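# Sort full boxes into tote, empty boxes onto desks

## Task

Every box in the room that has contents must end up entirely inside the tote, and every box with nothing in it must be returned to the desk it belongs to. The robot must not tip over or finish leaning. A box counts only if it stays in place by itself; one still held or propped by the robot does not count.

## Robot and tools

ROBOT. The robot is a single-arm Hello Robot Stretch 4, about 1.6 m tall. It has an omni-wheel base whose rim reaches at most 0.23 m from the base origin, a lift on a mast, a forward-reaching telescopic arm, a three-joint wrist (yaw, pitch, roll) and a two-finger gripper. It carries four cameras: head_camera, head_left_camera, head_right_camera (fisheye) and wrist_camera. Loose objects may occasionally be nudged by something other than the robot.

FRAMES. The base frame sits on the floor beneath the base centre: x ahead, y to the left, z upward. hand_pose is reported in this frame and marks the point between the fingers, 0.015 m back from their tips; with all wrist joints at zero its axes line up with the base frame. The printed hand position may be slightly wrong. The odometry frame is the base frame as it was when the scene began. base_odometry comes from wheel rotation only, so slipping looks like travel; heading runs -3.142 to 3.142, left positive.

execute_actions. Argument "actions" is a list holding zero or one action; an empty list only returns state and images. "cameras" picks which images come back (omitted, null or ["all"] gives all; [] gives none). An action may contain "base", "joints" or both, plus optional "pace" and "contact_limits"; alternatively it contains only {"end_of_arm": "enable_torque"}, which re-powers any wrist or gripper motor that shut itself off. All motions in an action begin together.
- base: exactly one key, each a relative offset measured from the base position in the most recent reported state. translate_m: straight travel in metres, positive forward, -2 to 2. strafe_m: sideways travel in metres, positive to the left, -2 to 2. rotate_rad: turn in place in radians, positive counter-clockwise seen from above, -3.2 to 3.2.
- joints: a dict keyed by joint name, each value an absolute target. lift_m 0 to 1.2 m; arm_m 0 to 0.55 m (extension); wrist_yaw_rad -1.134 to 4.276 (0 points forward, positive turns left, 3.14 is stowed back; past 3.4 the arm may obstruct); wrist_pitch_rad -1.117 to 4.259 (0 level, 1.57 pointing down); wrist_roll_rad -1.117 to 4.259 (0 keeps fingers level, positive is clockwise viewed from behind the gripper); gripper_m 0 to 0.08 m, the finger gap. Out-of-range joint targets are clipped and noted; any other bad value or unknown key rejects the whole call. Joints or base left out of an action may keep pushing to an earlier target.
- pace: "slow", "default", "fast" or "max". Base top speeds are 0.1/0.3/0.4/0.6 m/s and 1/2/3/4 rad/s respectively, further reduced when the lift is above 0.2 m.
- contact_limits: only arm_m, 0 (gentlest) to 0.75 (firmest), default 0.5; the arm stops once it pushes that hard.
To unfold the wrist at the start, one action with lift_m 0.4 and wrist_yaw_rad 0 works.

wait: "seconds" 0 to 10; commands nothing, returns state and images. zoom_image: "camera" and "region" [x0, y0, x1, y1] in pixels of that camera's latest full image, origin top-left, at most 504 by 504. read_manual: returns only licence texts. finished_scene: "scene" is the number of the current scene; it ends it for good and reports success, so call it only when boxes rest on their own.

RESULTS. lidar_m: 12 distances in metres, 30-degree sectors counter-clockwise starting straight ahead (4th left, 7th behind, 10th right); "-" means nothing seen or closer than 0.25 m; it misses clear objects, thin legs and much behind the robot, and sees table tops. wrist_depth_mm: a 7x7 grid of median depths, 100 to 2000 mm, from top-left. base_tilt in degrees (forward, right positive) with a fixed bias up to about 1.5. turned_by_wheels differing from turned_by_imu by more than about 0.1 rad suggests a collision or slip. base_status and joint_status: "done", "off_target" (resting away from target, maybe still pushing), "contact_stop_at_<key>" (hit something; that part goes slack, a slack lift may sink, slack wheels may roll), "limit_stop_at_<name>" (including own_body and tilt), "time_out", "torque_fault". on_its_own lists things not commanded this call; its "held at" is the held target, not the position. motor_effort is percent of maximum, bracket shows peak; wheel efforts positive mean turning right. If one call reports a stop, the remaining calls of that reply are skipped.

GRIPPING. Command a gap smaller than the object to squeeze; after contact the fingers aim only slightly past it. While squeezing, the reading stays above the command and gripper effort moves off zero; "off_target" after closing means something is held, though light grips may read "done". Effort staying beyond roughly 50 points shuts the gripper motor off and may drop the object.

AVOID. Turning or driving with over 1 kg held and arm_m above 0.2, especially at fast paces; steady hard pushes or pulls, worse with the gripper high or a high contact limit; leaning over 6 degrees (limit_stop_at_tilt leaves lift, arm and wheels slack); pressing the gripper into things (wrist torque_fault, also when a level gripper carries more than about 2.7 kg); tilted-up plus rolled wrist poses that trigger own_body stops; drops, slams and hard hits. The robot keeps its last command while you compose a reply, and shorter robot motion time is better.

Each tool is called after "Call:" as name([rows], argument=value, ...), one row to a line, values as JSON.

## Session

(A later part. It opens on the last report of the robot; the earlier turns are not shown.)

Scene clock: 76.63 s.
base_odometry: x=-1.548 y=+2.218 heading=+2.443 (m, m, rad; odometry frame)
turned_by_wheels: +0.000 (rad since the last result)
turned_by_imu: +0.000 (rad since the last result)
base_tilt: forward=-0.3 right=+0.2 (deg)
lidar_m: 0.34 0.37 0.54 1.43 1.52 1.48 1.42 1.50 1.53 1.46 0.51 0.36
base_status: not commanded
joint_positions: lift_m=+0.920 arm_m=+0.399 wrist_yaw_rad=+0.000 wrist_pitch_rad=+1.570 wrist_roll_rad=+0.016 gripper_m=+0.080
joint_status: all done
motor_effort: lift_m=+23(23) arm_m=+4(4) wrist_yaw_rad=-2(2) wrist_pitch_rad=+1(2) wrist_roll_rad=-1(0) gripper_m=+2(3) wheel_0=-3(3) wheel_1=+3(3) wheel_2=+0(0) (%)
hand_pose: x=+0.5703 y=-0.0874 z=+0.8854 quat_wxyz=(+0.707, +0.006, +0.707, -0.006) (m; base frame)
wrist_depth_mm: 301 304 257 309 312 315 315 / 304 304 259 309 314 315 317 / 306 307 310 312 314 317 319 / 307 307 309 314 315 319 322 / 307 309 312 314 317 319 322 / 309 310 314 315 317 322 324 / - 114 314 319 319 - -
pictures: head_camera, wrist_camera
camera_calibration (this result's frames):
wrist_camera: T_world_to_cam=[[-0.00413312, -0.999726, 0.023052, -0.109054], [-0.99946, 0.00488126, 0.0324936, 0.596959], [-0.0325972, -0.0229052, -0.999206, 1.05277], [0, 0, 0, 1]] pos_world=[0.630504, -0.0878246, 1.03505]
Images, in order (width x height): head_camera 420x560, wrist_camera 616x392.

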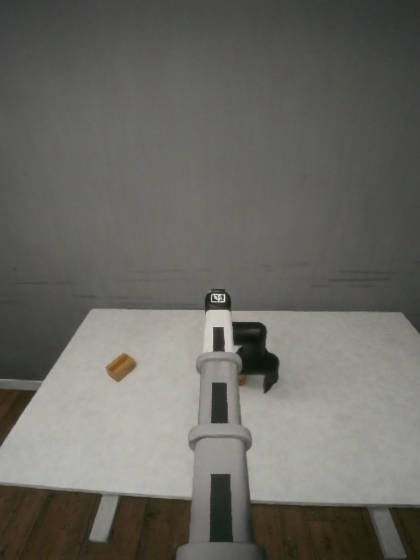

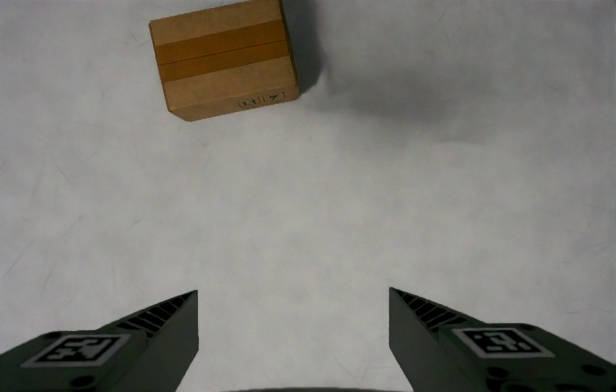

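Call:
execute_actions([
  {"base":{"strafe_m":0.047},"joints":{"arm_m":0.5,"wrist_roll_rad":1.40},"pace":"fast"},
], cameras=[])

Call:
execute_actions([
  {"base":{"translate_m":0.043},"joints":{"lift_m":0.87}},
], cameras=["wrist_camera"])

Scene clock: 79.60 s.
base_odometry: x=-1.578 y=+2.183 heading=+2.443 (m, m, rad; odometry frame)
turned_by_wheels: +0.000 (rad since the last result)
turned_by_imu: +0.000 (rad since the last result)
base_tilt: forward=-0.3 right=+0.1 (deg)
lidar_m: 0.35 0.38 0.54 1.38 1.47 1.49 1.41 1.50 1.56 1.50 0.50 0.38
base_status: done
joint_positions: lift_m=+0.920 arm_m=+0.499 wrist_yaw_rad=+0.000 wrist_pitch_rad=+1.570 wrist_roll_rad=+1.400 gripper_m=+0.080
joint_status: all done
motor_effort: lift_m=+23(23) arm_m=+5(5) wrist_yaw_rad=+0(1) wrist_pitch_rad=+1(1) wrist_roll_rad=+1(5) gripper_m=+2(3) wheel_0=-3(14) wheel_1=+3(14) wheel_2=+0(2) (%)
hand_pose: x=+0.6703 y=-0.0874 z=+0.8854 quat_wxyz=(+0.541, +0.456, +0.541, -0.455) (m; base frame)
wrist_depth_mm: 301 304 306 307 309 312 314 / 303 306 307 310 310 312 315 / 306 306 309 312 312 315 317 / 307 309 262 312 315 315 319 / 307 310 263 314 317 317 320 / 309 310 263 315 317 319 322 / - 114 315 317 319 - -
pictures: none
No camera images: the call's "cameras" was empty. Leave "cameras" out to get every camera's image.

Scene clock: 80.70 s.
base_odometry: x=-1.611 y=+2.210 heading=+2.444 (m, m, rad; odometry frame)
turned_by_wheels: +0.001 (rad since the last result)
turned_by_imu: +0.001 (rad since the last result)
base_tilt: forward=-0.3 right=+0.2 (deg)
lidar_m: 0.30 0.35 0.48 1.39 1.47 1.50 1.46 1.54 1.57 1.51 0.44 0.32
base_status: done
joint_positions: lift_m=+0.870 arm_m=+0.499 wrist_yaw_rad=+0.000 wrist_pitch_rad=+1.570 wrist_roll_rad=+1.400 gripper_m=+0.080
joint_status: all done
motor_effort: lift_m=+18(22) arm_m=+4(5) wrist_yaw_rad=+0(0) wrist_pitch_rad=+0(0) wrist_roll_rad=+1(1) gripper_m=+3(3) wheel_0=+4(9) wheel_1=+6(9) wheel_2=-1(11) (%)
hand_pose: x=+0.6703 y=-0.0874 z=+0.8358 quat_wxyz=(+0.541, +0.456, +0.541, -0.455) (m; base frame)
wrist_depth_mm: 254 255 256 257 259 260 263 / 255 256 258 259 260 263 264 / 257 258 259 260 263 265 266 / 257 258 260 260 264 266 267 / 259 262 263 213 265 267 268 / 259 262 213 214 266 268 270 / - 114 265 266 268 - -
pictures: wrist_camera
camera_calibration (this result's frames):
wrist_camera: T_world_to_cam=[[-0.983077, -0.181829, 0.0223201, 0.620781], [-0.181043, 0.982913, 0.0332579, 0.234753], [-0.0279859, 0.0286542, -0.999198, 1.00784], [0, 0, 0, 1]] pos_world=[0.680981, -0.146744, 0.985366]
Images, in order (width x height): wrist_camera 616x392.

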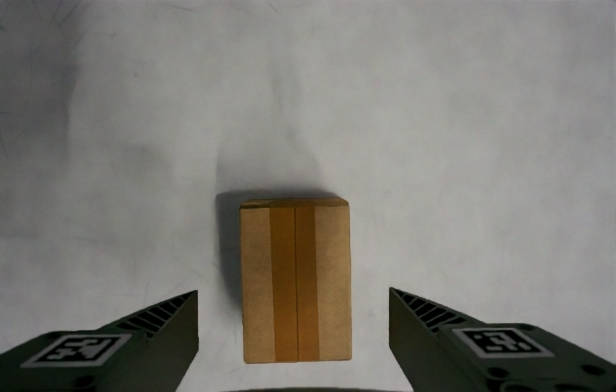

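Centered.

Call:
execute_actions([
  {"joints":{"lift_m":0.79}},
], cameras=[])

Call:
execute_actions([
  {"joints":{"gripper_m":0.04}},
], cameras=[])

Call:
execute_actions([
  {"joints":{"lift_m":0.87,"wrist_roll_rad":0.016}},
], cameras=[])

Call:
execute_actions([
  {"joints":{"wrist_pitch_rad":0.1,"arm_m":0.3}},
], cameras=["wrist_camera"])

Scene clock: 83.63 s.
base_odometry: x=-1.611 y=+2.210 heading=+2.444 (m, m, rad; odometry frame)
turned_by_wheels: +0.000 (rad since the last result)
turned_by_imu: +0.000 (rad since the last result)
base_tilt: forward=-0.3 right=+0.1 (deg)
lidar_m: 0.31 0.33 0.47 1.39 1.48 1.52 1.45 1.54 1.57 1.50 0.43 0.32
base_status: not commanded
joint_positions: lift_m=+0.790 arm_m=+0.499 wrist_yaw_rad=+0.000 wrist_pitch_rad=+1.570 wrist_roll_rad=+1.400 gripper_m=+0.080
joint_status: all done
motor_effort: lift_m=+19(19) arm_m=+4(4) wrist_yaw_rad=+0(1) wrist_pitch_rad=+0(0) wrist_roll_rad=+1(1) gripper_m=+2(3) wheel_0=+4(4) wheel_1=+6(6) wheel_2=-1(2) (%)
hand_pose: x=+0.6703 y=-0.0874 z=+0.7557 quat_wxyz=(+0.541, +0.456, +0.541, -0.455) (m; base frame)
wrist_depth_mm: 176 177 177 179 180 181 182 / 177 178 179 180 181 182 183 / 178 179 180 181 182 183 184 / 178 179 180 181 183 184 185 / 179 181 132 132 184 185 186 / 180 181 133 133 140 186 187 / - 114 133 134 135 - -
pictures: none
No camera images: the call's "cameras" was empty. Leave "cameras" out to get every camera's image.

Scene clock: 84.63 s.
base_odometry: x=-1.611 y=+2.210 heading=+2.444 (m, m, rad; odometry frame)
turned_by_wheels: +0.000 (rad since the last result)
turned_by_imu: +0.000 (rad since the last result)
base_tilt: forward=-0.3 right=+0.0 (deg)
lidar_m: 0.30 0.33 0.48 1.39 1.46 1.51 1.45 1.56 1.56 1.50 0.46 0.31
base_status: not commanded
joint_positions: lift_m=+0.790 arm_m=+0.499 wrist_yaw_rad=+0.000 wrist_pitch_rad=+1.571 wrist_roll_rad=+1.400 gripper_m=+0.059
joint_status: gripper_m off_target (ended at +0.059, target +0.040)
on_its_own: gripper_m is held at +0.054, not at your +0.040, by its contact guard: the fingers met something
motor_effort: lift_m=+19(19) arm_m=+4(4) wrist_yaw_rad=+1(1) wrist_pitch_rad=-1(2) wrist_roll_rad=+0(1) gripper_m=-38(36) wheel_0=+4(4) wheel_1=+6(6) wheel_2=-1(2) (%)
hand_pose: x=+0.6701 y=-0.0874 z=+0.7557 quat_wxyz=(+0.541, +0.456, +0.541, -0.455) (m; base frame)
wrist_depth_mm: 176 177 178 179 180 181 182 / 177 178 178 180 181 182 183 / 177 179 179 181 182 183 183 / 178 179 181 181 183 184 186 / 179 181 132 132 184 185 186 / 180 181 132 133 134 186 187 / 181 - 133 134 133 - -
pictures: none
No camera images: the call's "cameras" was empty. Leave "cameras" out to get every camera's image.

Scene clock: 86.00 s.
base_odometry: x=-1.611 y=+2.210 heading=+2.444 (m, m, rad; odometry frame)
turned_by_wheels: +0.000 (rad since the last result)
turned_by_imu: +0.000 (rad since the last result)
base_tilt: forward=-0.3 right=+0.1 (deg)
lidar_m: 0.29 0.33 0.48 1.38 1.46 1.50 1.46 1.54 1.57 1.50 0.43 0.34
base_status: not commanded
joint_positions: lift_m=+0.870 arm_m=+0.499 wrist_yaw_rad=+0.000 wrist_pitch_rad=+1.570 wrist_roll_rad=+0.016 gripper_m=+0.059
joint_status: all done
on_its_own: gripper_m is held at +0.054, not at your +0.040, by its contact guard: the fingers met something
motor_effort: lift_m=+25(26) arm_m=+5(4) wrist_yaw_rad=-1(0) wrist_pitch_rad=+0(2) wrist_roll_rad=-1(6) gripper_m=-38(38) wheel_0=+4(4) wheel_1=+6(5) wheel_2=-2(1) (%)
hand_pose: x=+0.6702 y=-0.0874 z=+0.8352 quat_wxyz=(+0.707, +0.006, +0.707, -0.006) (m; base frame)
wrist_depth_mm: 251 253 255 257 258 263 263 / 253 255 256 259 260 263 265 / 254 256 258 259 262 264 266 / 255 256 258 260 264 266 267 / 257 258 132 132 264 266 268 / 257 258 132 133 134 268 270 / 258 - 133 134 132 - 271
pictures: none
No camera images: the call's "cameras" was empty. Leave "cameras" out to get every camera's image.

Scene clock: 87.70 s.
base_odometry: x=-1.611 y=+2.210 heading=+2.444 (m, m, rad; odometry frame)
turned_by_wheels: +0.000 (rad since the last result)
turned_by_imu: +0.000 (rad since the last result)
base_tilt: forward=-0.3 right=+0.2 (deg)
lidar_m: 0.30 0.33 0.47 1.39 1.46 1.51 1.46 1.55 1.57 1.50 0.45 0.31
base_status: not commanded
joint_positions: lift_m=+0.870 arm_m=+0.301 wrist_yaw_rad=+0.000 wrist_pitch_rad=+0.107 wrist_roll_rad=+0.016 gripper_m=+0.059
joint_status: all done
on_its_own: gripper_m is held at +0.054, not at your +0.040, by its contact guard: the fingers met something
motor_effort: lift_m=+25(26) arm_m=-5(5) wrist_yaw_rad=+1(3) wrist_pitch_rad=-18(23) wrist_roll_rad=-1(2) gripper_m=-38(39) wheel_0=+4(4) wheel_1=+6(6) wheel_2=-2(2) (%)
hand_pose: x=+0.6832 y=-0.0875 z=+1.0252 quat_wxyz=(+0.999, +0.008, +0.053, -0.001) (m; base frame)
wrist_depth_mm: 535 535 539 544 539 539 544 / 554 549 554 549 549 549 549 / 559 564 564 564 564 564 564 / 569 564 574 569 574 574 574 / 585 580 132 132 585 585 585 / 597 591 132 133 134 597 603 / 609 - 133 134 132 - 609
pictures: wrist_camera
camera_calibration (this result's frames):
wrist_camera: T_world_to_cam=[[-0.0235733, -0.99972, -0.00227202, -0.0725969], [-0.13971, 0.0055447, -0.990177, 1.16637], [0.989912, -0.0230243, -0.139802, -0.383486], [0, 0, 0, 1]] pos_world=[0.54086, -0.0878732, 1.10114]
Images, in order (width x height): wrist_camera 616x392.

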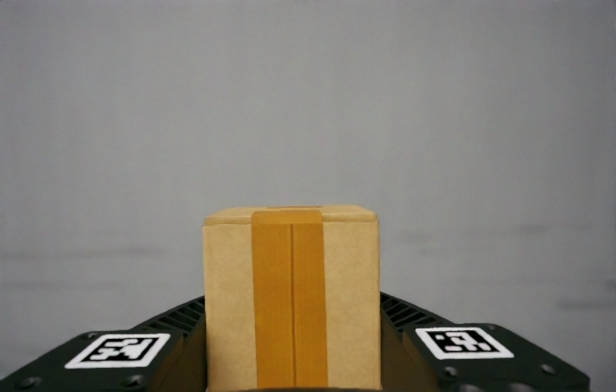

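Call:
execute_actions([
  {"base":{"translate_m":-0.043},"joints":{"arm_m":0,"wrist_pitch_rad":1.57,"lift_m":0.92},"pace":"fast"},
], cameras=[])

Call:
execute_actions([
  {"base":{"strafe_m":-1.098},"pace":"fast"},
], cameras=[])

Call:
execute_actions([
  {"joints":{"lift_m":0.32},"pace":"fast"},
], cameras=[])

Call:
execute_actions([
  {"joints":{"arm_m":0.445,"wrist_roll_rad":0.2,"lift_m":0.28},"pace":"default"},
], cameras=["wrist_camera","head_camera"])

Scene clock: 92.33 s.
base_odometry: x=-1.578 y=+2.183 heading=+2.443 (m, m, rad; odometry frame)
turned_by_wheels: -0.001 (rad since the last result)
turned_by_imu: -0.001 (rad since the last result)
base_tilt: forward=-0.3 right=+0.2 (deg)
lidar_m: 0.35 0.38 0.52 1.39 1.46 1.46 1.42 1.51 1.57 1.50 0.50 0.37
base_status: done
joint_positions: lift_m=+0.920 arm_m=+0.001 wrist_yaw_rad=+0.000 wrist_pitch_rad=+1.571 wrist_roll_rad=+0.016 gripper_m=+0.059
joint_status: all done
on_its_own: gripper_m is held at +0.054, not at your +0.040, by its contact guard: the fingers met something
motor_effort: lift_m=+25(26) arm_m=-4(6) wrist_yaw_rad=+1(2) wrist_pitch_rad=-1(20) wrist_roll_rad=-1(1) gripper_m=-39(38) wheel_0=-5(9) wheel_1=-5(9) wheel_2=+2(13) (%)
hand_pose: x=+0.1717 y=-0.0874 z=+0.8852 quat_wxyz=(+0.707, +0.006, +0.707, -0.006) (m; base frame)
wrist_depth_mm: 976 1008 327 320 314 314 317 / 1008 1025 1042 1042 1060 1042 1060 / 1008 1042 1042 1042 1060 1060 1060 / 1025 1025 1025 1042 1060 1060 1078 / 1025 1042 132 132 1060 1078 1078 / 1042 1042 132 133 134 1078 1078 / 1042 - 133 134 132 - 1098
pictures: none
No camera images: the call's "cameras" was empty. Leave "cameras" out to get every camera's image.

Scene clock: 96.50 s.
base_odometry: x=-0.872 y=+3.023 heading=+2.443 (m, m, rad; odometry frame)
turned_by_wheels: +0.000 (rad since the last result)
turned_by_imu: +0.001 (rad since the last result)
base_tilt: forward=-0.2 right=+0.1 (deg)
lidar_m: 0.54 0.39 0.48 1.54 2.02 1.53 1.62 0.60 0.42 0.39 0.42 0.54
base_status: done
joint_positions: lift_m=+0.920 arm_m=+0.001 wrist_yaw_rad=+0.000 wrist_pitch_rad=+1.570 wrist_roll_rad=+0.016 gripper_m=+0.059
joint_status: not commanded
on_its_own: gripper_m is held at +0.054, not at your +0.040, by its contact guard: the fingers met something
motor_effort: lift_m=+25(25) arm_m=-4(5) wrist_yaw_rad=-1(0) wrist_pitch_rad=+0(1) wrist_roll_rad=-1(1) gripper_m=-38(39) wheel_0=+2(14) wheel_1=-2(13) wheel_2=+0(2) (%)
hand_pose: x=+0.1718 y=-0.0874 z=+0.8852 quat_wxyz=(+0.707, +0.006, +0.707, -0.006) (m; base frame)
wrist_depth_mm: 1025 1025 1042 1042 1025 788 544 / 1025 1025 1025 1060 1060 788 549 / 1025 1042 1042 1042 1042 788 544 / 1042 1025 1042 1060 1042 778 544 / 1025 1042 132 132 1060 768 544 / 1025 1042 132 133 133 723 535 / 1042 - 133 134 132 - 496
pictures: none
No camera images: the call's "cameras" was empty. Leave "cameras" out to get every camera's image.

Scene clock: 99.10 s.
base_odometry: x=-0.872 y=+3.023 heading=+2.443 (m, m, rad; odometry frame)
turned_by_wheels: +0.000 (rad since the last result)
turned_by_imu: +0.000 (rad since the last result)
base_tilt: forward=-0.4 right=+0.2 (deg)
lidar_m: 0.51 0.38 0.46 1.54 2.01 1.54 1.63 0.58 0.43 0.40 0.41 0.51
base_status: not commanded
joint_positions: lift_m=+0.320 arm_m=+0.001 wrist_yaw_rad=+0.000 wrist_pitch_rad=+1.570 wrist_roll_rad=+0.016 gripper_m=+0.059
joint_status: all done
on_its_own: gripper_m is held at +0.054, not at your +0.040, by its contact guard: the fingers met something
motor_effort: lift_m=+21(24) arm_m=-4(4) wrist_yaw_rad=+0(1) wrist_pitch_rad=-2(0) wrist_roll_rad=-1(1) gripper_m=-38(38) wheel_0=+2(2) wheel_1=-2(2) wheel_2=+0(0) (%)
hand_pose: x=+0.1718 y=-0.0874 z=+0.2856 quat_wxyz=(+0.707, +0.006, +0.707, -0.006) (m; base frame)
wrist_depth_mm: 421 424 427 427 433 436 439 / 424 427 430 433 436 439 445 / 424 427 430 436 439 442 445 / 424 430 433 433 439 445 445 / 427 232 131 132 439 445 452 / 220 219 132 133 134 449 449 / 218 - 133 134 133 - 455
pictures: none
No camera images: the call's "cameras" was empty. Leave "cameras" out to get every camera's image.

Scene clock: 101.50 s.
base_odometry: x=-0.872 y=+3.023 heading=+2.443 (m, m, rad; odometry frame)
turned_by_wheels: +0.000 (rad since the last result)
turned_by_imu: +0.000 (rad since the last result)
base_tilt: forward=-0.2 right=+0.2 (deg)
lidar_m: 0.52 0.39 0.48 1.54 2.02 1.53 1.62 0.59 0.41 0.39 0.43 0.52
base_status: not commanded
joint_positions: lift_m=+0.280 arm_m=+0.444 wrist_yaw_rad=+0.000 wrist_pitch_rad=+1.570 wrist_roll_rad=+0.200 gripper_m=+0.059
joint_status: all done
on_its_own: gripper_m is held at +0.054, not at your +0.040, by its contact guard: the fingers met something
motor_effort: lift_m=+20(23) arm_m=+5(4) wrist_yaw_rad=-2(2) wrist_pitch_rad=+0(2) wrist_roll_rad=+0(2) gripper_m=-38(38) wheel_0=+2(2) wheel_1=-2(2) wheel_2=+0(0) (%)
hand_pose: x=+0.6153 y=-0.0874 z=+0.2456 quat_wxyz=(+0.704, +0.071, +0.703, -0.070) (m; base frame)
wrist_depth_mm: 379 382 303 312 289 394 397 / 382 384 384 384 355 394 399 / 382 384 384 338 353 397 402 / 384 387 351 340 315 399 402 / 384 389 132 132 281 402 404 / 389 389 132 133 134 404 407 / 389 - 133 134 132 - 410
pictures: head_camera, wrist_camera
camera_calibration (this result's frames):
wrist_camera: T_world_to_cam=[[-0.186957, -0.982101, 0.0228973, 0.0199448], [-0.981698, 0.187639, 0.0325615, 0.66769], [-0.0362751, -0.0163907, -0.999207, 0.417773], [0, 0, 0, 1]] pos_world=[0.674353, -0.0988494, 0.395244]
Images, in order (width x height): head_camera 420x560, wrist_camera 616x392.

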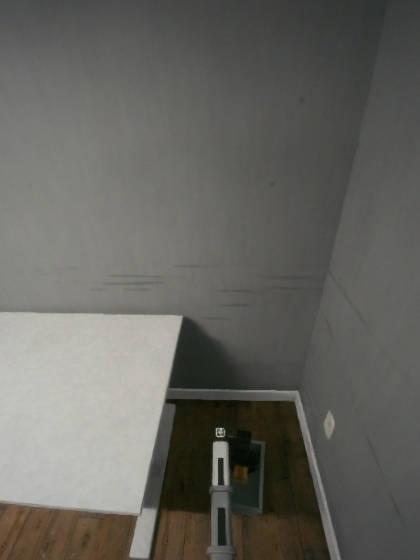

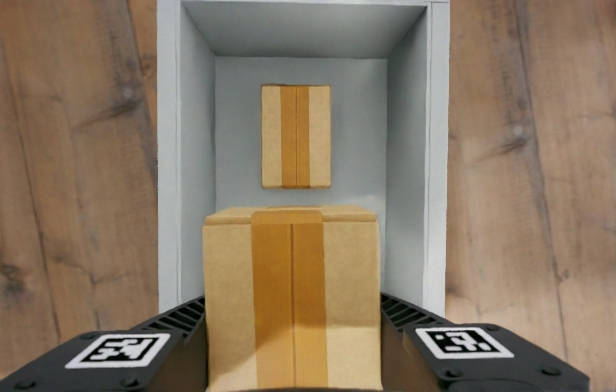

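Call:
execute_actions([
  {"joints":{"arm_m":0.427}},
], cameras=[])

Call:
execute_actions([
  {"joints":{"lift_m":0.09}},
], cameras=["wrist_camera"])

Scene clock: 103.50 s.
base_odometry: x=-0.872 y=+3.023 heading=+2.443 (m, m, rad; odometry frame)
turned_by_wheels: +0.000 (rad since the last result)
turned_by_imu: +0.000 (rad since the last result)
base_tilt: forward=-0.3 right=+0.1 (deg)
lidar_m: 0.53 0.38 0.47 1.51 2.01 1.54 1.65 0.57 0.43 0.39 0.42 0.53
base_status: not commanded
joint_positions: lift_m=+0.280 arm_m=+0.428 wrist_yaw_rad=+0.000 wrist_pitch_rad=+1.570 wrist_roll_rad=+0.200 gripper_m=+0.059
joint_status: all done
on_its_own: gripper_m is held at +0.054, not at your +0.040, by its contact guard: the fingers met something
motor_effort: lift_m=+21(21) arm_m=-4(6) wrist_yaw_rad=+0(1) wrist_pitch_rad=-2(2) wrist_roll_rad=+0(0) gripper_m=-38(38) wheel_0=+2(2) wheel_1=-2(2) wheel_2=+0(0) (%)
hand_pose: x=+0.5988 y=-0.0874 z=+0.2456 quat_wxyz=(+0.704, +0.071, +0.703, -0.071) (m; base frame)
wrist_depth_mm: 377 379 330 351 306 394 394 / 382 384 364 338 342 397 397 / 382 384 366 338 340 397 402 / 384 387 364 389 303 397 402 / 387 387 132 132 277 402 404 / 389 392 132 133 134 402 407 / 387 - 133 134 132 - 410
pictures: none
No camera images: the call's "cameras" was empty. Leave "cameras" out to get every camera's image.

Scene clock: 105.37 s.
base_odometry: x=-0.872 y=+3.023 heading=+2.443 (m, m, rad; odometry frame)
turned_by_wheels: +0.000 (rad since the last result)
turned_by_imu: +0.000 (rad since the last result)
base_tilt: forward=-0.2 right=+0.1 (deg)
lidar_m: 0.74 0.38 0.47 1.56 2.03 1.55 1.63 0.57 0.42 0.39 0.43 0.65
base_status: not commanded
joint_positions: lift_m=+0.090 arm_m=+0.428 wrist_yaw_rad=+0.000 wrist_pitch_rad=+1.570 wrist_roll_rad=+0.200 gripper_m=+0.059
joint_status: all done
on_its_own: gripper_m is held at +0.054, not at your +0.040, by its contact guard: the fingers met something
motor_effort: lift_m=+20(18) arm_m=-4(4) wrist_yaw_rad=-1(0) wrist_pitch_rad=+0(1) wrist_roll_rad=+0(0) gripper_m=-38(39) wheel_0=+2(2) wheel_1=-2(2) wheel_2=+0(0) (%)
hand_pose: x=+0.5988 y=-0.0874 z=+0.0556 quat_wxyz=(+0.704, +0.071, +0.703, -0.071) (m; base frame)
wrist_depth_mm: 126 193 145 146 197 183 140 / 126 193 146 147 198 181 140 / 126 195 195 147 199 181 140 / 127 195 196 198 200 182 139 / 127 196 132 132 201 181 139 / 127 182 132 133 134 170 139 / 116 - 133 134 132 - -
pictures: wrist_camera
camera_calibration (this result's frames):
wrist_camera: T_world_to_cam=[[-0.187111, -0.982071, 0.0229469, 0.0213145], [-0.981659, 0.1878, 0.0328214, 0.657716], [-0.0365423, -0.0163847, -0.999198, 0.227493], [0, 0, 0, 1]] pos_world=[0.657954, -0.0988591, 0.205234]
Images, in order (width x height): wrist_camera 616x392.

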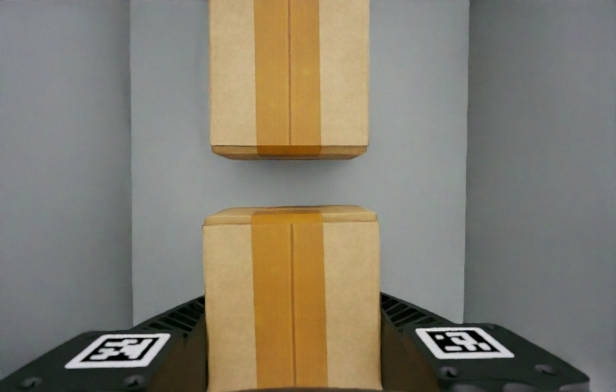

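Call:
execute_actions([
  {"joints":{"lift_m":0.075}},
], cameras=[])

Call:
execute_actions([
  {"joints":{"gripper_m":0.07}},
], cameras=[])

Call:
execute_actions([
  {"joints":{"lift_m":0.35},"pace":"fast"},
], cameras=["wrist_camera"])

Scene clock: 107.20 s.
base_odometry: x=-0.872 y=+3.023 heading=+2.443 (m, m, rad; odometry frame)
turned_by_wheels: +0.000 (rad since the last result)
turned_by_imu: +0.000 (rad since the last result)
base_tilt: forward=-0.2 right=+0.1 (deg)
lidar_m: 0.71 0.39 0.48 1.51 2.02 1.53 1.63 0.57 0.42 0.39 0.42 0.65
base_status: not commanded
joint_positions: lift_m=+0.075 arm_m=+0.428 wrist_yaw_rad=+0.000 wrist_pitch_rad=+1.570 wrist_roll_rad=+0.200 gripper_m=+0.059
joint_status: all done
on_its_own: gripper_m is held at +0.054, not at your +0.040, by its contact guard: the fingers met something
motor_effort: lift_m=+20(20) arm_m=-4(4) wrist_yaw_rad=+0(0) wrist_pitch_rad=+0(1) wrist_roll_rad=+0(0) gripper_m=-38(38) wheel_0=+2(2) wheel_1=-2(2) wheel_2=+0(0) (%)
hand_pose: x=+0.5988 y=-0.0874 z=+0.0406 quat_wxyz=(+0.704, +0.071, +0.703, -0.071) (m; base frame)
wrist_depth_mm: 126 178 130 131 181 182 140 / 126 179 131 132 182 182 140 / 126 180 136 132 183 181 140 / 127 180 182 182 185 181 139 / 127 182 131 132 186 181 139 / 127 181 132 133 134 170 139 / 115 - 133 134 132 - -
pictures: none
No camera images: the call's "cameras" was empty. Leave "cameras" out to get every camera's image.

Scene clock: 107.97 s.
base_odometry: x=-0.872 y=+3.023 heading=+2.443 (m, m, rad; odometry frame)
turned_by_wheels: +0.000 (rad since the last result)
turned_by_imu: +0.000 (rad since the last result)
base_tilt: forward=-0.3 right=+0.1 (deg)
lidar_m: 0.71 0.38 0.46 1.53 2.00 1.54 1.61 0.56 0.42 0.39 0.42 0.66
base_status: not commanded
joint_positions: lift_m=+0.075 arm_m=+0.428 wrist_yaw_rad=+0.000 wrist_pitch_rad=+1.570 wrist_roll_rad=+0.200 gripper_m=+0.070
joint_status: all done
motor_effort: lift_m=+21(20) arm_m=-4(4) wrist_yaw_rad=+0(1) wrist_pitch_rad=-2(1) wrist_roll_rad=+1(1) gripper_m=+3(35) wheel_0=+2(2) wheel_1=-2(2) wheel_2=+0(0) (%)
hand_pose: x=+0.5988 y=-0.0874 z=+0.0406 quat_wxyz=(+0.704, +0.071, +0.703, -0.071) (m; base frame)
wrist_depth_mm: 126 180 131 132 183 182 140 / 126 180 132 132 184 182 140 / 126 180 137 134 185 181 140 / 127 181 183 184 186 181 139 / 127 182 134 135 186 181 139 / 127 170 134 135 136 169 139 / 110 101 135 136 136 - -
pictures: none
No camera images: the call's "cameras" was empty. Leave "cameras" out to get every camera's image.

Scene clock: 109.73 s.
base_odometry: x=-0.872 y=+3.023 heading=+2.443 (m, m, rad; odometry frame)
turned_by_wheels: +0.000 (rad since the last result)
turned_by_imu: +0.000 (rad since the last result)
base_tilt: forward=-0.2 right=+0.1 (deg)
lidar_m: 0.52 0.38 0.47 1.54 1.99 1.54 1.65 0.58 0.43 0.39 0.43 0.52
base_status: not commanded
joint_positions: lift_m=+0.350 arm_m=+0.428 wrist_yaw_rad=+0.000 wrist_pitch_rad=+1.570 wrist_roll_rad=+0.200 gripper_m=+0.070
joint_status: all done
motor_effort: lift_m=+23(26) arm_m=-5(4) wrist_yaw_rad=-1(1) wrist_pitch_rad=-1(1) wrist_roll_rad=+0(1) gripper_m=+3(2) wheel_0=+2(2) wheel_1=-2(2) wheel_2=+0(1) (%)
hand_pose: x=+0.5988 y=-0.0874 z=+0.3154 quat_wxyz=(+0.704, +0.071, +0.703, -0.071) (m; base frame)
wrist_depth_mm: 449 452 338 349 377 466 466 / 449 452 421 455 459 469 469 / 452 459 455 410 455 469 473 / 455 455 459 433 455 477 473 / 455 459 459 413 449 473 480 / 459 462 377 410 349 477 477 / 462 101 469 473 154 - -
pictures: wrist_camera
camera_calibration (this result's frames):
wrist_camera: T_world_to_cam=[[-0.187106, -0.982072, 0.0229461, 0.0153498], [-0.98166, 0.187795, 0.0328175, 0.649185], [-0.0365383, -0.0163849, -0.999198, 0.487032], [0, 0, 0, 1]] pos_world=[0.657946, -0.0988588, 0.464985]
Images, in order (width x height): wrist_camera 616x392.

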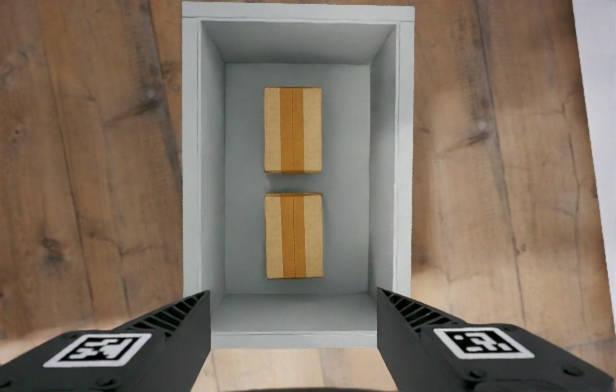

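Call:
execute_actions([
  {"joints":{"lift_m":0.92,"arm_m":0,"gripper_m":0.08,"wrist_roll_rad":0.016},"pace":"fast"},
], cameras=[])

Call:
execute_actions([
  {"base":{"strafe_m":1.5},"pace":"fast"},
], cameras=[])

Call:
execute_actions([
  {"joints":{"arm_m":0.47},"pace":"fast"},
], cameras=["wrist_camera","head_camera"])

Scene clock: 114.00 s.
base_odometry: x=-0.872 y=+3.023 heading=+2.443 (m, m, rad; odometry frame)
turned_by_wheels: +0.000 (rad since the last result)
turned_by_imu: +0.000 (rad since the last result)
base_tilt: forward=-0.3 right=+0.1 (deg)
lidar_m: 0.51 0.38 0.47 1.52 1.99 1.54 1.64 0.59 0.43 0.38 0.41 0.51
base_status: not commanded
joint_positions: lift_m=+0.920 arm_m=+0.001 wrist_yaw_rad=+0.000 wrist_pitch_rad=+1.570 wrist_roll_rad=+0.016 gripper_m=+0.080
joint_status: all done
motor_effort: lift_m=+23(23) arm_m=-4(4) wrist_yaw_rad=+0(2) wrist_pitch_rad=-1(0) wrist_roll_rad=-1(4) gripper_m=+2(1) wheel_0=+2(2) wheel_1=-2(2) wheel_2=+0(0) (%)
hand_pose: x=+0.1718 y=-0.0874 z=+0.8854 quat_wxyz=(+0.707, +0.006, +0.707, -0.006) (m; base frame)
wrist_depth_mm: 1025 1025 1025 1025 1042 788 549 / 1025 1008 1042 1042 1042 788 549 / 1025 1025 1042 1042 1042 788 544 / 1025 1042 1042 1042 1060 778 544 / 1025 1025 831 842 1060 768 539 / 1042 831 842 831 1060 676 530 / - 114 842 842 1078 - -
pictures: none
No camera images: the call's "cameras" was empty. Leave "cameras" out to get every camera's image.

Scene clock: 119.23 s.
base_odometry: x=-1.837 y=+1.875 heading=+2.443 (m, m, rad; odometry frame)
turned_by_wheels: +0.000 (rad since the last result)
turned_by_imu: +0.001 (rad since the last result)
base_tilt: forward=-0.3 right=+0.1 (deg)
lidar_m: 0.38 0.40 1.02 0.99 1.03 1.45 1.40 1.48 1.99 1.31 0.52 0.39
base_status: done
joint_positions: lift_m=+0.920 arm_m=+0.001 wrist_yaw_rad=+0.000 wrist_pitch_rad=+1.570 wrist_roll_rad=+0.016 gripper_m=+0.080
joint_status: not commanded
motor_effort: lift_m=+23(23) arm_m=-4(4) wrist_yaw_rad=+0(0) wrist_pitch_rad=+0(1) wrist_roll_rad=-1(1) gripper_m=+2(2) wheel_0=-2(14) wheel_1=+3(15) wheel_2=+0(1) (%)
hand_pose: x=+0.1718 y=-0.0874 z=+0.8854 quat_wxyz=(+0.707, +0.006, +0.707, -0.006) (m; base frame)
wrist_depth_mm: 1008 1025 1008 1042 1042 1042 340 / 1025 1008 1042 1042 1042 1060 1078 / 1025 1042 1042 1042 1060 1078 1078 / 1025 1042 1060 1060 1060 1060 1078 / 1025 1025 831 831 1060 1060 1078 / 1025 831 831 842 1042 1078 1078 / - 114 842 842 1060 - -
pictures: none
No camera images: the call's "cameras" was empty. Leave "cameras" out to get every camera's image.

Scene clock: 121.30 s.
base_odometry: x=-1.837 y=+1.875 heading=+2.443 (m, m, rad; odometry frame)
turned_by_wheels: +0.000 (rad since the last result)
turned_by_imu: +0.000 (rad since the last result)
base_tilt: forward=-0.2 right=+0.1 (deg)
lidar_m: 0.37 0.41 1.03 0.98 1.04 1.46 1.40 1.48 1.98 1.30 0.52 0.41
base_status: not commanded
joint_positions: lift_m=+0.920 arm_m=+0.469 wrist_yaw_rad=+0.000 wrist_pitch_rad=+1.570 wrist_roll_rad=+0.016 gripper_m=+0.080
joint_status: all done
motor_effort: lift_m=+23(23) arm_m=+5(5) wrist_yaw_rad=-1(0) wrist_pitch_rad=+1(0) wrist_roll_rad=+0(1) gripper_m=+2(3) wheel_0=-3(3) wheel_1=+3(3) wheel_2=+0(0) (%)
hand_pose: x=+0.6403 y=-0.0874 z=+0.8854 quat_wxyz=(+0.707, +0.006, +0.707, -0.006) (m; base frame)
wrist_depth_mm: 301 303 307 307 312 314 315 / 303 304 306 260 312 315 317 / 304 307 309 287 315 317 320 / 306 309 310 312 315 317 320 / 307 310 312 314 317 319 320 / 309 309 314 317 317 322 324 / - 114 317 319 319 - -
pictures: head_camera, wrist_camera
camera_calibration (this result's frames):
wrist_camera: T_world_to_cam=[[-0.00406181, -0.999726, 0.023052, -0.108811], [-0.999461, 0.00480985, 0.0324883, 0.666884], [-0.0325902, -0.0229076, -0.999206, 1.05505], [0, 0, 0, 1]] pos_world=[0.700466, -0.0878203, 1.03505]
Images, in order (width x height): head_camera 420x560, wrist_camera 616x392.

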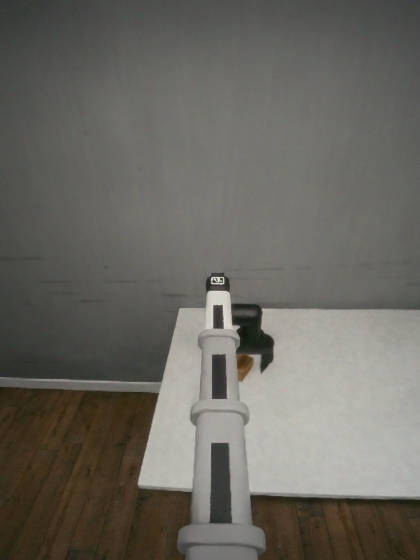

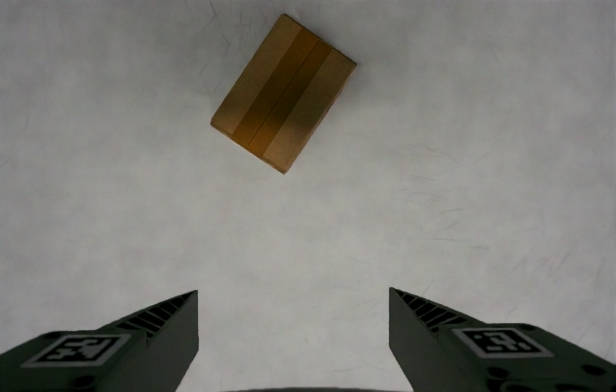

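Call:
execute_actions([
  {"base":{"translate_m":0.06},"joints":{"arm_m":0.528,"wrist_roll_rad":0.616},"pace":"default"},
], cameras=[])

Call:
execute_actions([
  {"base":{"strafe_m":0.008},"joints":{"lift_m":0.87}},
], cameras=["wrist_camera"])

Scene clock: 123.83 s.
base_odometry: x=-1.882 y=+1.913 heading=+2.444 (m, m, rad; odometry frame)
turned_by_wheels: +0.001 (rad since the last result)
turned_by_imu: +0.001 (rad since the last result)
base_tilt: forward=-0.3 right=+0.1 (deg)
lidar_m: 0.29 0.34 1.63 0.98 1.05 1.51 1.46 1.57 1.98 1.08 0.44 0.30
base_status: done
joint_positions: lift_m=+0.920 arm_m=+0.527 wrist_yaw_rad=+0.000 wrist_pitch_rad=+1.570 wrist_roll_rad=+0.616 gripper_m=+0.080
joint_status: all done
motor_effort: lift_m=+23(23) arm_m=+4(6) wrist_yaw_rad=-1(2) wrist_pitch_rad=-1(0) wrist_roll_rad=+1(5) gripper_m=+2(2) wheel_0=+5(9) wheel_1=+6(10) wheel_2=-3(14) (%)
hand_pose: x=+0.6983 y=-0.0874 z=+0.8854 quat_wxyz=(+0.674, +0.214, +0.674, -0.214) (m; base frame)
wrist_depth_mm: 301 304 307 307 310 312 314 / 304 304 306 309 312 314 315 / 304 307 309 310 315 315 317 / 306 309 310 312 314 317 319 / 309 309 312 263 315 319 322 / 309 310 264 265 317 320 322 / - 115 315 317 319 - -
pictures: none
No camera images: the call's "cameras" was empty. Leave "cameras" out to get every camera's image.

Scene clock: 124.93 s.
base_odometry: x=-1.887 y=+1.907 heading=+2.444 (m, m, rad; odometry frame)
turned_by_wheels: +0.000 (rad since the last result)
turned_by_imu: +0.000 (rad since the last result)
base_tilt: forward=-0.4 right=+0.2 (deg)
lidar_m: 0.31 0.33 1.61 0.97 1.03 1.46 1.45 1.56 1.99 1.09 0.46 0.33
base_status: done
joint_positions: lift_m=+0.870 arm_m=+0.527 wrist_yaw_rad=+0.000 wrist_pitch_rad=+1.570 wrist_roll_rad=+0.616 gripper_m=+0.080
joint_status: all done
motor_effort: lift_m=+19(22) arm_m=+4(4) wrist_yaw_rad=-1(1) wrist_pitch_rad=+1(1) wrist_roll_rad=+1(1) gripper_m=+2(2) wheel_0=-4(11) wheel_1=+6(12) wheel_2=+0(2) (%)
hand_pose: x=+0.6983 y=-0.0874 z=+0.8358 quat_wxyz=(+0.674, +0.214, +0.674, -0.214) (m; base frame)
wrist_depth_mm: 254 255 257 258 260 262 264 / 255 256 258 259 262 264 265 / 256 257 259 260 263 264 267 / 257 258 260 262 265 267 267 / 259 260 262 213 266 268 270 / 259 262 214 214 267 268 270 / - 114 265 216 267 - -
pictures: wrist_camera
camera_calibration (this result's frames):
wrist_camera: T_world_to_cam=[[-0.56768, -0.822938, 0.0226518, 0.301923], [-0.822283, 0.568132, 0.0328081, 0.651706], [-0.0398682, -0.0000016509, -0.999205, 1.01442], [0, 0, 0, 1]] pos_world=[0.747726, -0.121789, 0.985397]
Images, in order (width x height): wrist_camera 616x392.

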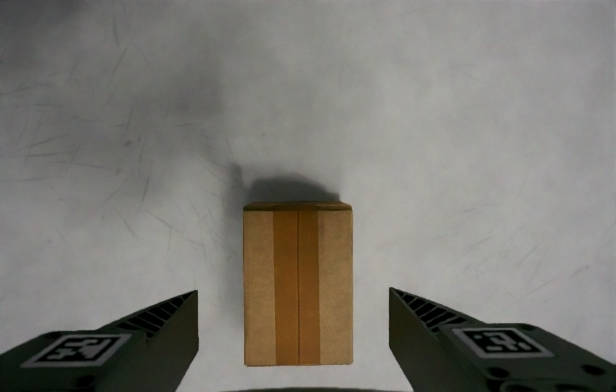

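Call:
execute_actions([
  {"joints":{"lift_m":0.79}},
], cameras=[])

Call:
execute_actions([
  {"joints":{"gripper_m":0.04}},
], cameras=[])

Call:
execute_actions([
  {"joints":{"lift_m":0.87,"wrist_roll_rad":0.016}},
], cameras=[])

Call:
execute_actions([
  {"joints":{"wrist_pitch_rad":0.1,"arm_m":0.4}},
], cameras=["wrist_camera"])

Scene clock: 128.03 s.
base_odometry: x=-1.887 y=+1.907 heading=+2.444 (m, m, rad; odometry frame)
turned_by_wheels: +0.000 (rad since the last result)
turned_by_imu: +0.000 (rad since the last result)
base_tilt: forward=-0.3 right=+0.1 (deg)
lidar_m: 0.31 0.34 1.59 0.98 1.01 1.46 1.47 1.55 1.98 1.09 0.44 0.32
base_status: not commanded
joint_positions: lift_m=+0.790 arm_m=+0.527 wrist_yaw_rad=+0.000 wrist_pitch_rad=+1.570 wrist_roll_rad=+0.616 gripper_m=+0.080
joint_status: all done
motor_effort: lift_m=+18(17) arm_m=+5(5) wrist_yaw_rad=-1(0) wrist_pitch_rad=+0(1) wrist_roll_rad=+0(1) gripper_m=+2(2) wheel_0=-4(4) wheel_1=+6(6) wheel_2=+0(0) (%)
hand_pose: x=+0.6983 y=-0.0874 z=+0.7557 quat_wxyz=(+0.674, +0.214, +0.674, -0.214) (m; base frame)
wrist_depth_mm: 176 177 178 180 181 182 183 / 177 178 179 180 182 183 184 / 178 179 180 181 182 184 185 / 178 180 181 182 183 185 186 / 179 180 132 132 183 185 186 / 180 181 132 133 134 186 187 / - 114 133 134 135 - -
pictures: none
No camera images: the call's "cameras" was empty. Leave "cameras" out to get every camera's image.

Scene clock: 129.03 s.
base_odometry: x=-1.887 y=+1.907 heading=+2.444 (m, m, rad; odometry frame)
turned_by_wheels: +0.000 (rad since the last result)
turned_by_imu: +0.000 (rad since the last result)
base_tilt: forward=-0.2 right=+0.1 (deg)
lidar_m: 0.31 0.32 1.62 0.97 1.03 1.45 1.45 1.54 1.99 1.07 0.45 0.33
base_status: not commanded
joint_positions: lift_m=+0.790 arm_m=+0.527 wrist_yaw_rad=+0.000 wrist_pitch_rad=+1.570 wrist_roll_rad=+0.616 gripper_m=+0.059
joint_status: gripper_m off_target (ended at +0.059, target +0.040)
on_its_own: gripper_m is held at +0.053, not at your +0.040, by its contact guard: the fingers met something
motor_effort: lift_m=+19(19) arm_m=+4(4) wrist_yaw_rad=+0(0) wrist_pitch_rad=+0(2) wrist_roll_rad=+1(1) gripper_m=-38(37) wheel_0=-4(4) wheel_1=+5(6) wheel_2=+0(0) (%)
hand_pose: x=+0.6982 y=-0.0874 z=+0.7557 quat_wxyz=(+0.674, +0.214, +0.674, -0.214) (m; base frame)
wrist_depth_mm: 176 177 178 179 180 182 183 / 177 178 179 180 181 183 183 / 178 179 180 181 182 183 185 / 178 180 180 182 183 185 186 / 179 180 131 132 184 186 186 / 180 181 132 133 134 187 187 / 180 - 133 133 132 - -
pictures: none
No camera images: the call's "cameras" was empty. Leave "cameras" out to get every camera's image.

Scene clock: 130.33 s.
base_odometry: x=-1.887 y=+1.907 heading=+2.444 (m, m, rad; odometry frame)
turned_by_wheels: +0.000 (rad since the last result)
turned_by_imu: +0.000 (rad since the last result)
base_tilt: forward=-0.4 right=+0.1 (deg)
lidar_m: 0.31 0.32 1.61 0.97 1.04 1.45 1.46 1.53 2.00 1.10 0.44 0.34
base_status: not commanded
joint_positions: lift_m=+0.870 arm_m=+0.527 wrist_yaw_rad=+0.000 wrist_pitch_rad=+1.570 wrist_roll_rad=+0.016 gripper_m=+0.059
joint_status: all done
on_its_own: gripper_m is held at +0.053, not at your +0.040, by its contact guard: the fingers met something
motor_effort: lift_m=+25(26) arm_m=+4(4) wrist_yaw_rad=+0(1) wrist_pitch_rad=-3(1) wrist_roll_rad=-2(6) gripper_m=-38(38) wheel_0=-4(4) wheel_1=+6(5) wheel_2=+0(1) (%)
hand_pose: x=+0.6982 y=-0.0874 z=+0.8352 quat_wxyz=(+0.707, +0.006, +0.707, -0.006) (m; base frame)
wrist_depth_mm: 252 254 255 257 260 262 264 / 252 255 256 259 260 263 264 / 254 256 259 260 263 265 267 / 256 258 258 260 264 266 267 / 257 258 132 132 264 267 268 / 257 259 132 133 134 268 271 / 258 - 133 134 132 - 271
pictures: none
No camera images: the call's "cameras" was empty. Leave "cameras" out to get every camera's image.

Scene clock: 131.73 s.
base_odometry: x=-1.887 y=+1.907 heading=+2.444 (m, m, rad; odometry frame)
turned_by_wheels: +0.000 (rad since the last result)
turned_by_imu: +0.000 (rad since the last result)
base_tilt: forward=-0.3 right=+0.1 (deg)
lidar_m: 0.31 0.32 1.60 0.97 1.03 1.48 1.46 1.57 1.99 1.12 0.42 0.34
base_status: not commanded
joint_positions: lift_m=+0.870 arm_m=+0.401 wrist_yaw_rad=+0.000 wrist_pitch_rad=+0.106 wrist_roll_rad=+0.016 gripper_m=+0.059
joint_status: all done
on_its_own: gripper_m is held at +0.053, not at your +0.040, by its contact guard: the fingers met something
motor_effort: lift_m=+25(25) arm_m=-4(5) wrist_yaw_rad=+0(0) wrist_pitch_rad=-17(22) wrist_roll_rad=+0(1) gripper_m=-38(37) wheel_0=-4(4) wheel_1=+6(6) wheel_2=+0(0) (%)
hand_pose: x=+0.7832 y=-0.0874 z=+1.0254 quat_wxyz=(+0.999, +0.008, +0.053, +0.000) (m; base frame)
wrist_depth_mm: 436 436 436 436 436 439 439 / 445 445 449 445 449 449 449 / 452 455 455 455 455 455 459 / 459 466 462 462 466 466 466 / 473 477 132 132 473 477 473 / 484 480 132 133 134 484 484 / 492 - 133 134 132 - 496
pictures: wrist_camera
camera_calibration (this result's frames):
wrist_camera: T_world_to_cam=[[-0.0234708, -0.999722, -0.00223293, -0.0703396], [-0.139125, 0.00547809, -0.99026, 1.18009], [0.989997, -0.0229315, -0.139215, -0.483122], [0, 0, 0, 1]] pos_world=[0.640819, -0.0878634, 1.10119]
Images, in order (width x height): wrist_camera 616x392.

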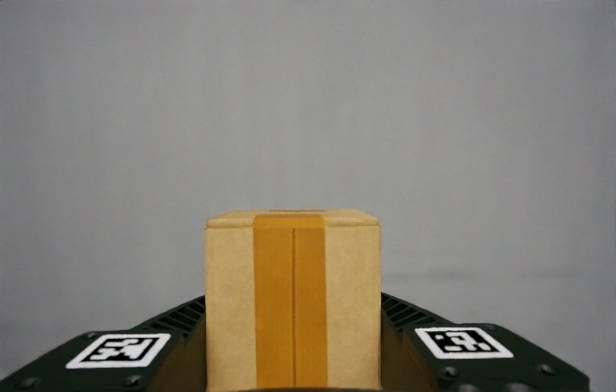

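Call:
execute_actions([
  {"base":{"translate_m":-0.06},"joints":{"arm_m":0,"wrist_pitch_rad":1.57,"lift_m":0.92},"pace":"fast"},
], cameras=[])

Call:
execute_actions([
  {"base":{"strafe_m":-1.512},"pace":"fast"},
], cameras=[])

Call:
execute_actions([
  {"joints":{"lift_m":0.32},"pace":"fast"},
], cameras=[])

Call:
execute_actions([
  {"joints":{"arm_m":0.486,"wrist_roll_rad":0.2,"lift_m":0.28},"pace":"default"},
], cameras=["wrist_camera","head_camera"])

Scene clock: 135.73 s.
base_odometry: x=-1.841 y=+1.869 heading=+2.443 (m, m, rad; odometry frame)
turned_by_wheels: -0.001 (rad since the last result)
turned_by_imu: -0.001 (rad since the last result)
base_tilt: forward=-0.4 right=+0.1 (deg)
lidar_m: 0.37 0.38 1.03 0.98 1.03 1.46 1.40 1.48 1.98 1.31 0.52 0.39
base_status: done
joint_positions: lift_m=+0.920 arm_m=+0.001 wrist_yaw_rad=+0.000 wrist_pitch_rad=+1.571 wrist_roll_rad=+0.016 gripper_m=+0.059
joint_status: all done
on_its_own: gripper_m is held at +0.053, not at your +0.040, by its contact guard: the fingers met something
motor_effort: lift_m=+25(26) arm_m=-4(6) wrist_yaw_rad=+1(2) wrist_pitch_rad=-1(17) wrist_roll_rad=+0(1) gripper_m=-38(38) wheel_0=-6(11) wheel_1=-6(11) wheel_2=+1(14) (%)
hand_pose: x=+0.1717 y=-0.0874 z=+0.8852 quat_wxyz=(+0.707, +0.006, +0.707, -0.006) (m; base frame)
wrist_depth_mm: 1025 1008 1008 1042 1025 1060 1060 / 1008 1025 1042 1060 1042 1060 1060 / 1025 1042 1042 1042 1060 1060 1078 / 1025 1042 1042 1060 1060 1060 1078 / 1025 1025 131 132 1060 1078 1078 / 1042 1060 132 133 134 1078 1078 / 1025 - 133 133 132 - 1078
pictures: none
No camera images: the call's "cameras" was empty. Leave "cameras" out to get every camera's image.

Scene clock: 141.00 s.
base_odometry: x=-0.869 y=+3.026 heading=+2.443 (m, m, rad; odometry frame)
turned_by_wheels: +0.000 (rad since the last result)
turned_by_imu: +0.002 (rad since the last result)
base_tilt: forward=-0.3 right=+0.1 (deg)
lidar_m: 0.54 0.40 0.47 1.54 2.01 1.55 1.61 0.59 0.42 0.38 0.39 0.54
base_status: done
joint_positions: lift_m=+0.920 arm_m=+0.001 wrist_yaw_rad=+0.000 wrist_pitch_rad=+1.570 wrist_roll_rad=+0.016 gripper_m=+0.059
joint_status: not commanded
on_its_own: gripper_m is held at +0.053, not at your +0.040, by its contact guard: the fingers met something
motor_effort: lift_m=+25(25) arm_m=-5(4) wrist_yaw_rad=+0(1) wrist_pitch_rad=+0(1) wrist_roll_rad=-1(1) gripper_m=-38(38) wheel_0=+5(14) wheel_1=-1(14) wheel_2=+0(0) (%)
hand_pose: x=+0.1718 y=-0.0874 z=+0.8853 quat_wxyz=(+0.707, +0.006, +0.707, -0.006) (m; base frame)
wrist_depth_mm: 1008 1025 1025 1042 1025 778 544 / 1008 1025 1025 1042 1042 778 544 / 1008 1042 1042 1060 1042 768 539 / 1025 1042 1042 1042 1060 768 535 / 1025 1042 132 132 1060 768 535 / 1025 1042 132 133 134 707 530 / 1042 - 133 133 132 - 496
pictures: none
No camera images: the call's "cameras" was empty. Leave "cameras" out to get every camera's image.

Scene clock: 143.60 s.
base_odometry: x=-0.869 y=+3.026 heading=+2.443 (m, m, rad; odometry frame)
turned_by_wheels: +0.000 (rad since the last result)
turned_by_imu: +0.000 (rad since the last result)
base_tilt: forward=-0.4 right=+0.2 (deg)
lidar_m: 0.52 0.39 0.47 1.55 2.01 1.55 1.59 0.57 0.41 0.40 0.43 0.51
base_status: not commanded
joint_positions: lift_m=+0.320 arm_m=+0.001 wrist_yaw_rad=+0.000 wrist_pitch_rad=+1.570 wrist_roll_rad=+0.016 gripper_m=+0.059
joint_status: all done
on_its_own: gripper_m is held at +0.053, not at your +0.040, by its contact guard: the fingers met something
motor_effort: lift_m=+21(22) arm_m=-4(4) wrist_yaw_rad=+0(1) wrist_pitch_rad=-1(0) wrist_roll_rad=-1(1) gripper_m=-38(37) wheel_0=+5(5) wheel_1=-1(1) wheel_2=+0(1) (%)
hand_pose: x=+0.1718 y=-0.0874 z=+0.2856 quat_wxyz=(+0.707, +0.006, +0.707, -0.006) (m; base frame)
wrist_depth_mm: 421 424 430 430 433 439 442 / 424 424 430 433 436 439 442 / 424 427 433 436 439 442 445 / 427 430 433 433 442 442 445 / 430 232 132 132 442 442 449 / 219 219 132 133 134 445 455 / 218 - 133 133 132 - 452
pictures: none
No camera images: the call's "cameras" was empty. Leave "cameras" out to get every camera's image.

Scene clock: 146.10 s.
base_odometry: x=-0.869 y=+3.026 heading=+2.443 (m, m, rad; odometry frame)
turned_by_wheels: +0.000 (rad since the last result)
turned_by_imu: +0.000 (rad since the last result)
base_tilt: forward=-0.2 right=+0.1 (deg)
lidar_m: 0.51 0.38 0.46 1.50 2.01 1.55 1.60 0.56 0.40 0.38 0.41 0.54
base_status: not commanded
joint_positions: lift_m=+0.280 arm_m=+0.485 wrist_yaw_rad=+0.000 wrist_pitch_rad=+1.570 wrist_roll_rad=+0.200 gripper_m=+0.059
joint_status: all done
on_its_own: gripper_m is held at +0.053, not at your +0.040, by its contact guard: the fingers met something
motor_effort: lift_m=+20(21) arm_m=+5(5) wrist_yaw_rad=-2(1) wrist_pitch_rad=+1(1) wrist_roll_rad=+0(4) gripper_m=-38(38) wheel_0=+5(5) wheel_1=+0(1) wheel_2=+1(0) (%)
hand_pose: x=+0.6563 y=-0.0874 z=+0.2456 quat_wxyz=(+0.704, +0.071, +0.703, -0.070) (m; base frame)
wrist_depth_mm: 377 379 384 387 389 397 397 / 382 382 287 319 301 394 397 / 382 387 379 340 377 397 399 / 384 384 327 340 373 399 402 / 387 389 132 132 298 402 404 / 389 394 132 133 134 402 404 / 389 - 133 134 132 - 410
pictures: head_camera, wrist_camera
camera_calibration (this result's frames):
wrist_camera: T_world_to_cam=[[-0.187005, -0.982092, 0.0229017, 0.0276404], [-0.981688, 0.187688, 0.0325846, 0.707929], [-0.0362995, -0.0163888, -0.999207, 0.4193], [0, 0, 0, 1]] pos_world=[0.715354, -0.0988524, 0.395266]
Images, in order (width x height): head_camera 420x560, wrist_camera 616x392.

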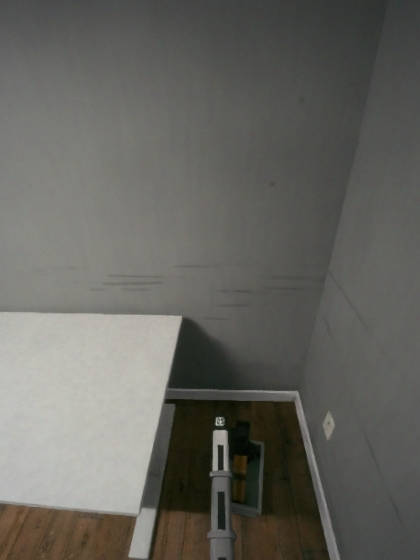

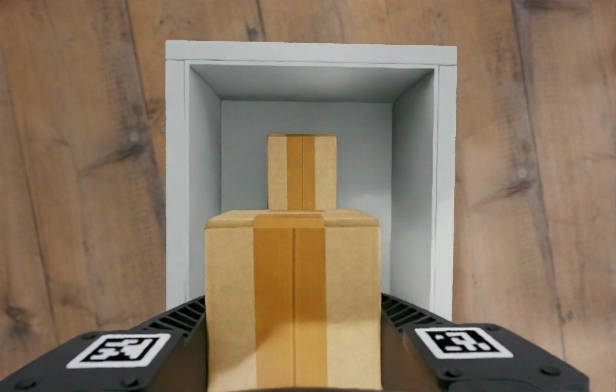

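Call:
execute_actions([
  {"base":{"strafe_m":-0.008},"joints":{"lift_m":0.15}},
], cameras=[])

Call:
execute_actions([
  {"joints":{"lift_m":0.123},"pace":"slow"},
], cameras=["wrist_camera"])

Scene clock: 149.03 s.
base_odometry: x=-0.864 y=+3.032 heading=+2.443 (m, m, rad; odometry frame)
turned_by_wheels: +0.000 (rad since the last result)
turned_by_imu: +0.000 (rad since the last result)
base_tilt: forward=-0.3 right=+0.2 (deg)
lidar_m: 0.53 0.40 0.47 1.52 2.03 1.54 1.57 0.55 0.40 0.38 0.41 0.55
base_status: done
joint_positions: lift_m=+0.150 arm_m=+0.485 wrist_yaw_rad=+0.000 wrist_pitch_rad=+1.570 wrist_roll_rad=+0.200 gripper_m=+0.059
joint_status: all done
on_its_own: gripper_m is held at +0.053, not at your +0.040, by its contact guard: the fingers met something
motor_effort: lift_m=+20(20) arm_m=+5(5) wrist_yaw_rad=-1(0) wrist_pitch_rad=+1(1) wrist_roll_rad=+0(0) gripper_m=-38(38) wheel_0=+2(12) wheel_1=-6(10) wheel_2=+0(0) (%)
hand_pose: x=+0.6562 y=-0.0874 z=+0.1156 quat_wxyz=(+0.704, +0.071, +0.703, -0.071) (m; base frame)
wrist_depth_mm: 139 179 200 199 198 172 144 / 139 193 254 256 258 183 144 / 139 193 254 208 259 183 144 / 140 195 256 208 262 183 144 / 140 195 132 132 260 182 144 / 140 180 132 133 134 171 145 / 199 - 133 134 132 - 272
pictures: none
No camera images: the call's "cameras" was empty. Leave "cameras" out to get every camera's image.

Scene clock: 150.07 s.
base_odometry: x=-0.864 y=+3.032 heading=+2.443 (m, m, rad; odometry frame)
turned_by_wheels: +0.000 (rad since the last result)
turned_by_imu: +0.000 (rad since the last result)
base_tilt: forward=-0.3 right=+0.2 (deg)
lidar_m: 0.56 0.39 0.45 1.52 2.03 1.56 1.59 0.55 0.41 0.39 0.42 0.52
base_status: not commanded
joint_positions: lift_m=+0.123 arm_m=+0.485 wrist_yaw_rad=+0.000 wrist_pitch_rad=+1.570 wrist_roll_rad=+0.200 gripper_m=+0.059
joint_status: all done
on_its_own: gripper_m is held at +0.053, not at your +0.040, by its contact guard: the fingers met something
motor_effort: lift_m=+19(18) arm_m=+5(4) wrist_yaw_rad=-1(1) wrist_pitch_rad=-1(0) wrist_roll_rad=+0(0) gripper_m=-38(38) wheel_0=+3(2) wheel_1=-6(6) wheel_2=+0(0) (%)
hand_pose: x=+0.6562 y=-0.0874 z=+0.0888 quat_wxyz=(+0.704, +0.071, +0.703, -0.071) (m; base frame)
wrist_depth_mm: 125 179 200 198 197 172 141 / 125 193 229 230 232 183 141 / 125 194 229 181 233 183 141 / 126 195 229 181 236 183 141 / 126 195 132 132 235 182 140 / 126 181 132 133 134 171 140 / 114 - 133 134 132 - -
pictures: wrist_camera
camera_calibration (this result's frames):
wrist_camera: T_world_to_cam=[[-0.187149, -0.982063, 0.0229695, 0.0313111], [-0.981647, 0.18784, 0.0329402, 0.712926], [-0.0366639, -0.0163832, -0.999193, 0.262791], [0, 0, 0, 1]] pos_world=[0.715337, -0.0988616, 0.238376]
Images, in order (width x height): wrist_camera 616x392.

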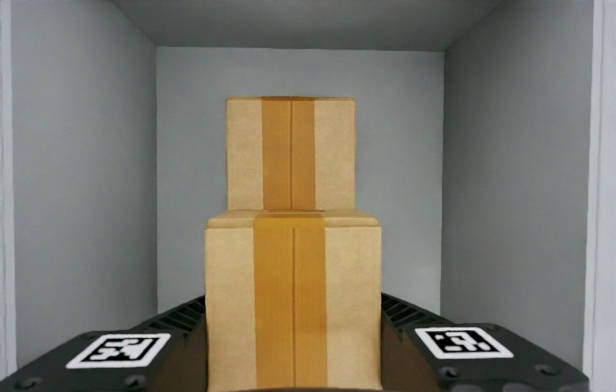

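Depth 181 = touching. Release.

Call:
execute_actions([
  {"joints":{"gripper_m":0.072}},
], cameras=[])

Call:
execute_actions([
  {"joints":{"lift_m":0.35},"pace":"fast"},
], cameras=["wrist_camera"])

Scene clock: 152.90 s.
base_odometry: x=-0.864 y=+3.032 heading=+2.443 (m, m, rad; odometry frame)
turned_by_wheels: +0.000 (rad since the last result)
turned_by_imu: +0.000 (rad since the last result)
base_tilt: forward=-0.2 right=+0.2 (deg)
lidar_m: 0.55 0.40 0.48 1.52 2.01 1.56 1.59 0.56 0.40 0.38 0.41 0.54
base_status: not commanded
joint_positions: lift_m=+0.123 arm_m=+0.485 wrist_yaw_rad=+0.000 wrist_pitch_rad=+1.570 wrist_roll_rad=+0.200 gripper_m=+0.072
joint_status: all done
motor_effort: lift_m=+19(19) arm_m=+5(5) wrist_yaw_rad=+1(1) wrist_pitch_rad=-1(1) wrist_roll_rad=+0(0) gripper_m=+2(32) wheel_0=+2(3) wheel_1=-6(6) wheel_2=+0(0) (%)
hand_pose: x=+0.6562 y=-0.0874 z=+0.0888 quat_wxyz=(+0.704, +0.071, +0.703, -0.071) (m; base frame)
wrist_depth_mm: 125 179 199 198 197 172 141 / 125 193 228 230 232 183 141 / 125 193 229 181 233 183 141 / 126 194 229 182 235 182 141 / 126 195 132 132 235 182 141 / 126 168 132 133 139 170 140 / 114 103 133 134 134 - -
pictures: none
No camera images: the call's "cameras" was empty. Leave "cameras" out to get every camera's image.

Scene clock: 154.53 s.
base_odometry: x=-0.864 y=+3.032 heading=+2.443 (m, m, rad; odometry frame)
turned_by_wheels: +0.000 (rad since the last result)
turned_by_imu: +0.000 (rad since the last result)
base_tilt: forward=-0.3 right=+0.2 (deg)
lidar_m: 0.52 0.38 0.47 1.53 2.04 1.56 1.56 0.52 0.39 0.37 0.42 0.50
base_status: not commanded
joint_positions: lift_m=+0.350 arm_m=+0.485 wrist_yaw_rad=+0.000 wrist_pitch_rad=+1.570 wrist_roll_rad=+0.200 gripper_m=+0.072
joint_status: all done
motor_effort: lift_m=+23(26) arm_m=+4(4) wrist_yaw_rad=-1(0) wrist_pitch_rad=+0(0) wrist_roll_rad=+0(1) gripper_m=+2(2) wheel_0=+2(3) wheel_1=-6(6) wheel_2=+0(0) (%)
hand_pose: x=+0.6562 y=-0.0874 z=+0.3154 quat_wxyz=(+0.704, +0.071, +0.703, -0.071) (m; base frame)
wrist_depth_mm: 445 452 455 459 462 466 469 / 449 452 407 399 466 469 469 / 452 455 455 459 459 469 469 / 455 459 459 410 459 473 473 / 455 462 459 362 455 473 477 / 459 462 430 415 158 473 477 / 459 103 368 415 139 - -
pictures: wrist_camera
camera_calibration (this result's frames):
wrist_camera: T_world_to_cam=[[-0.187151, -0.982063, 0.0229696, 0.0261078], [-0.981647, 0.187842, 0.032941, 0.705465], [-0.0366648, -0.0163832, -0.999193, 0.489207], [0, 0, 0, 1]] pos_world=[0.715341, -0.0988616, 0.464974]
Images, in order (width x height): wrist_camera 616x392.

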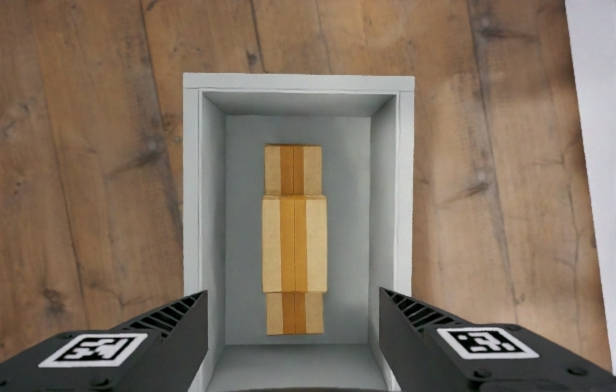

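Call:
finished_scene(scene=2)

The scene is finished: the task was done.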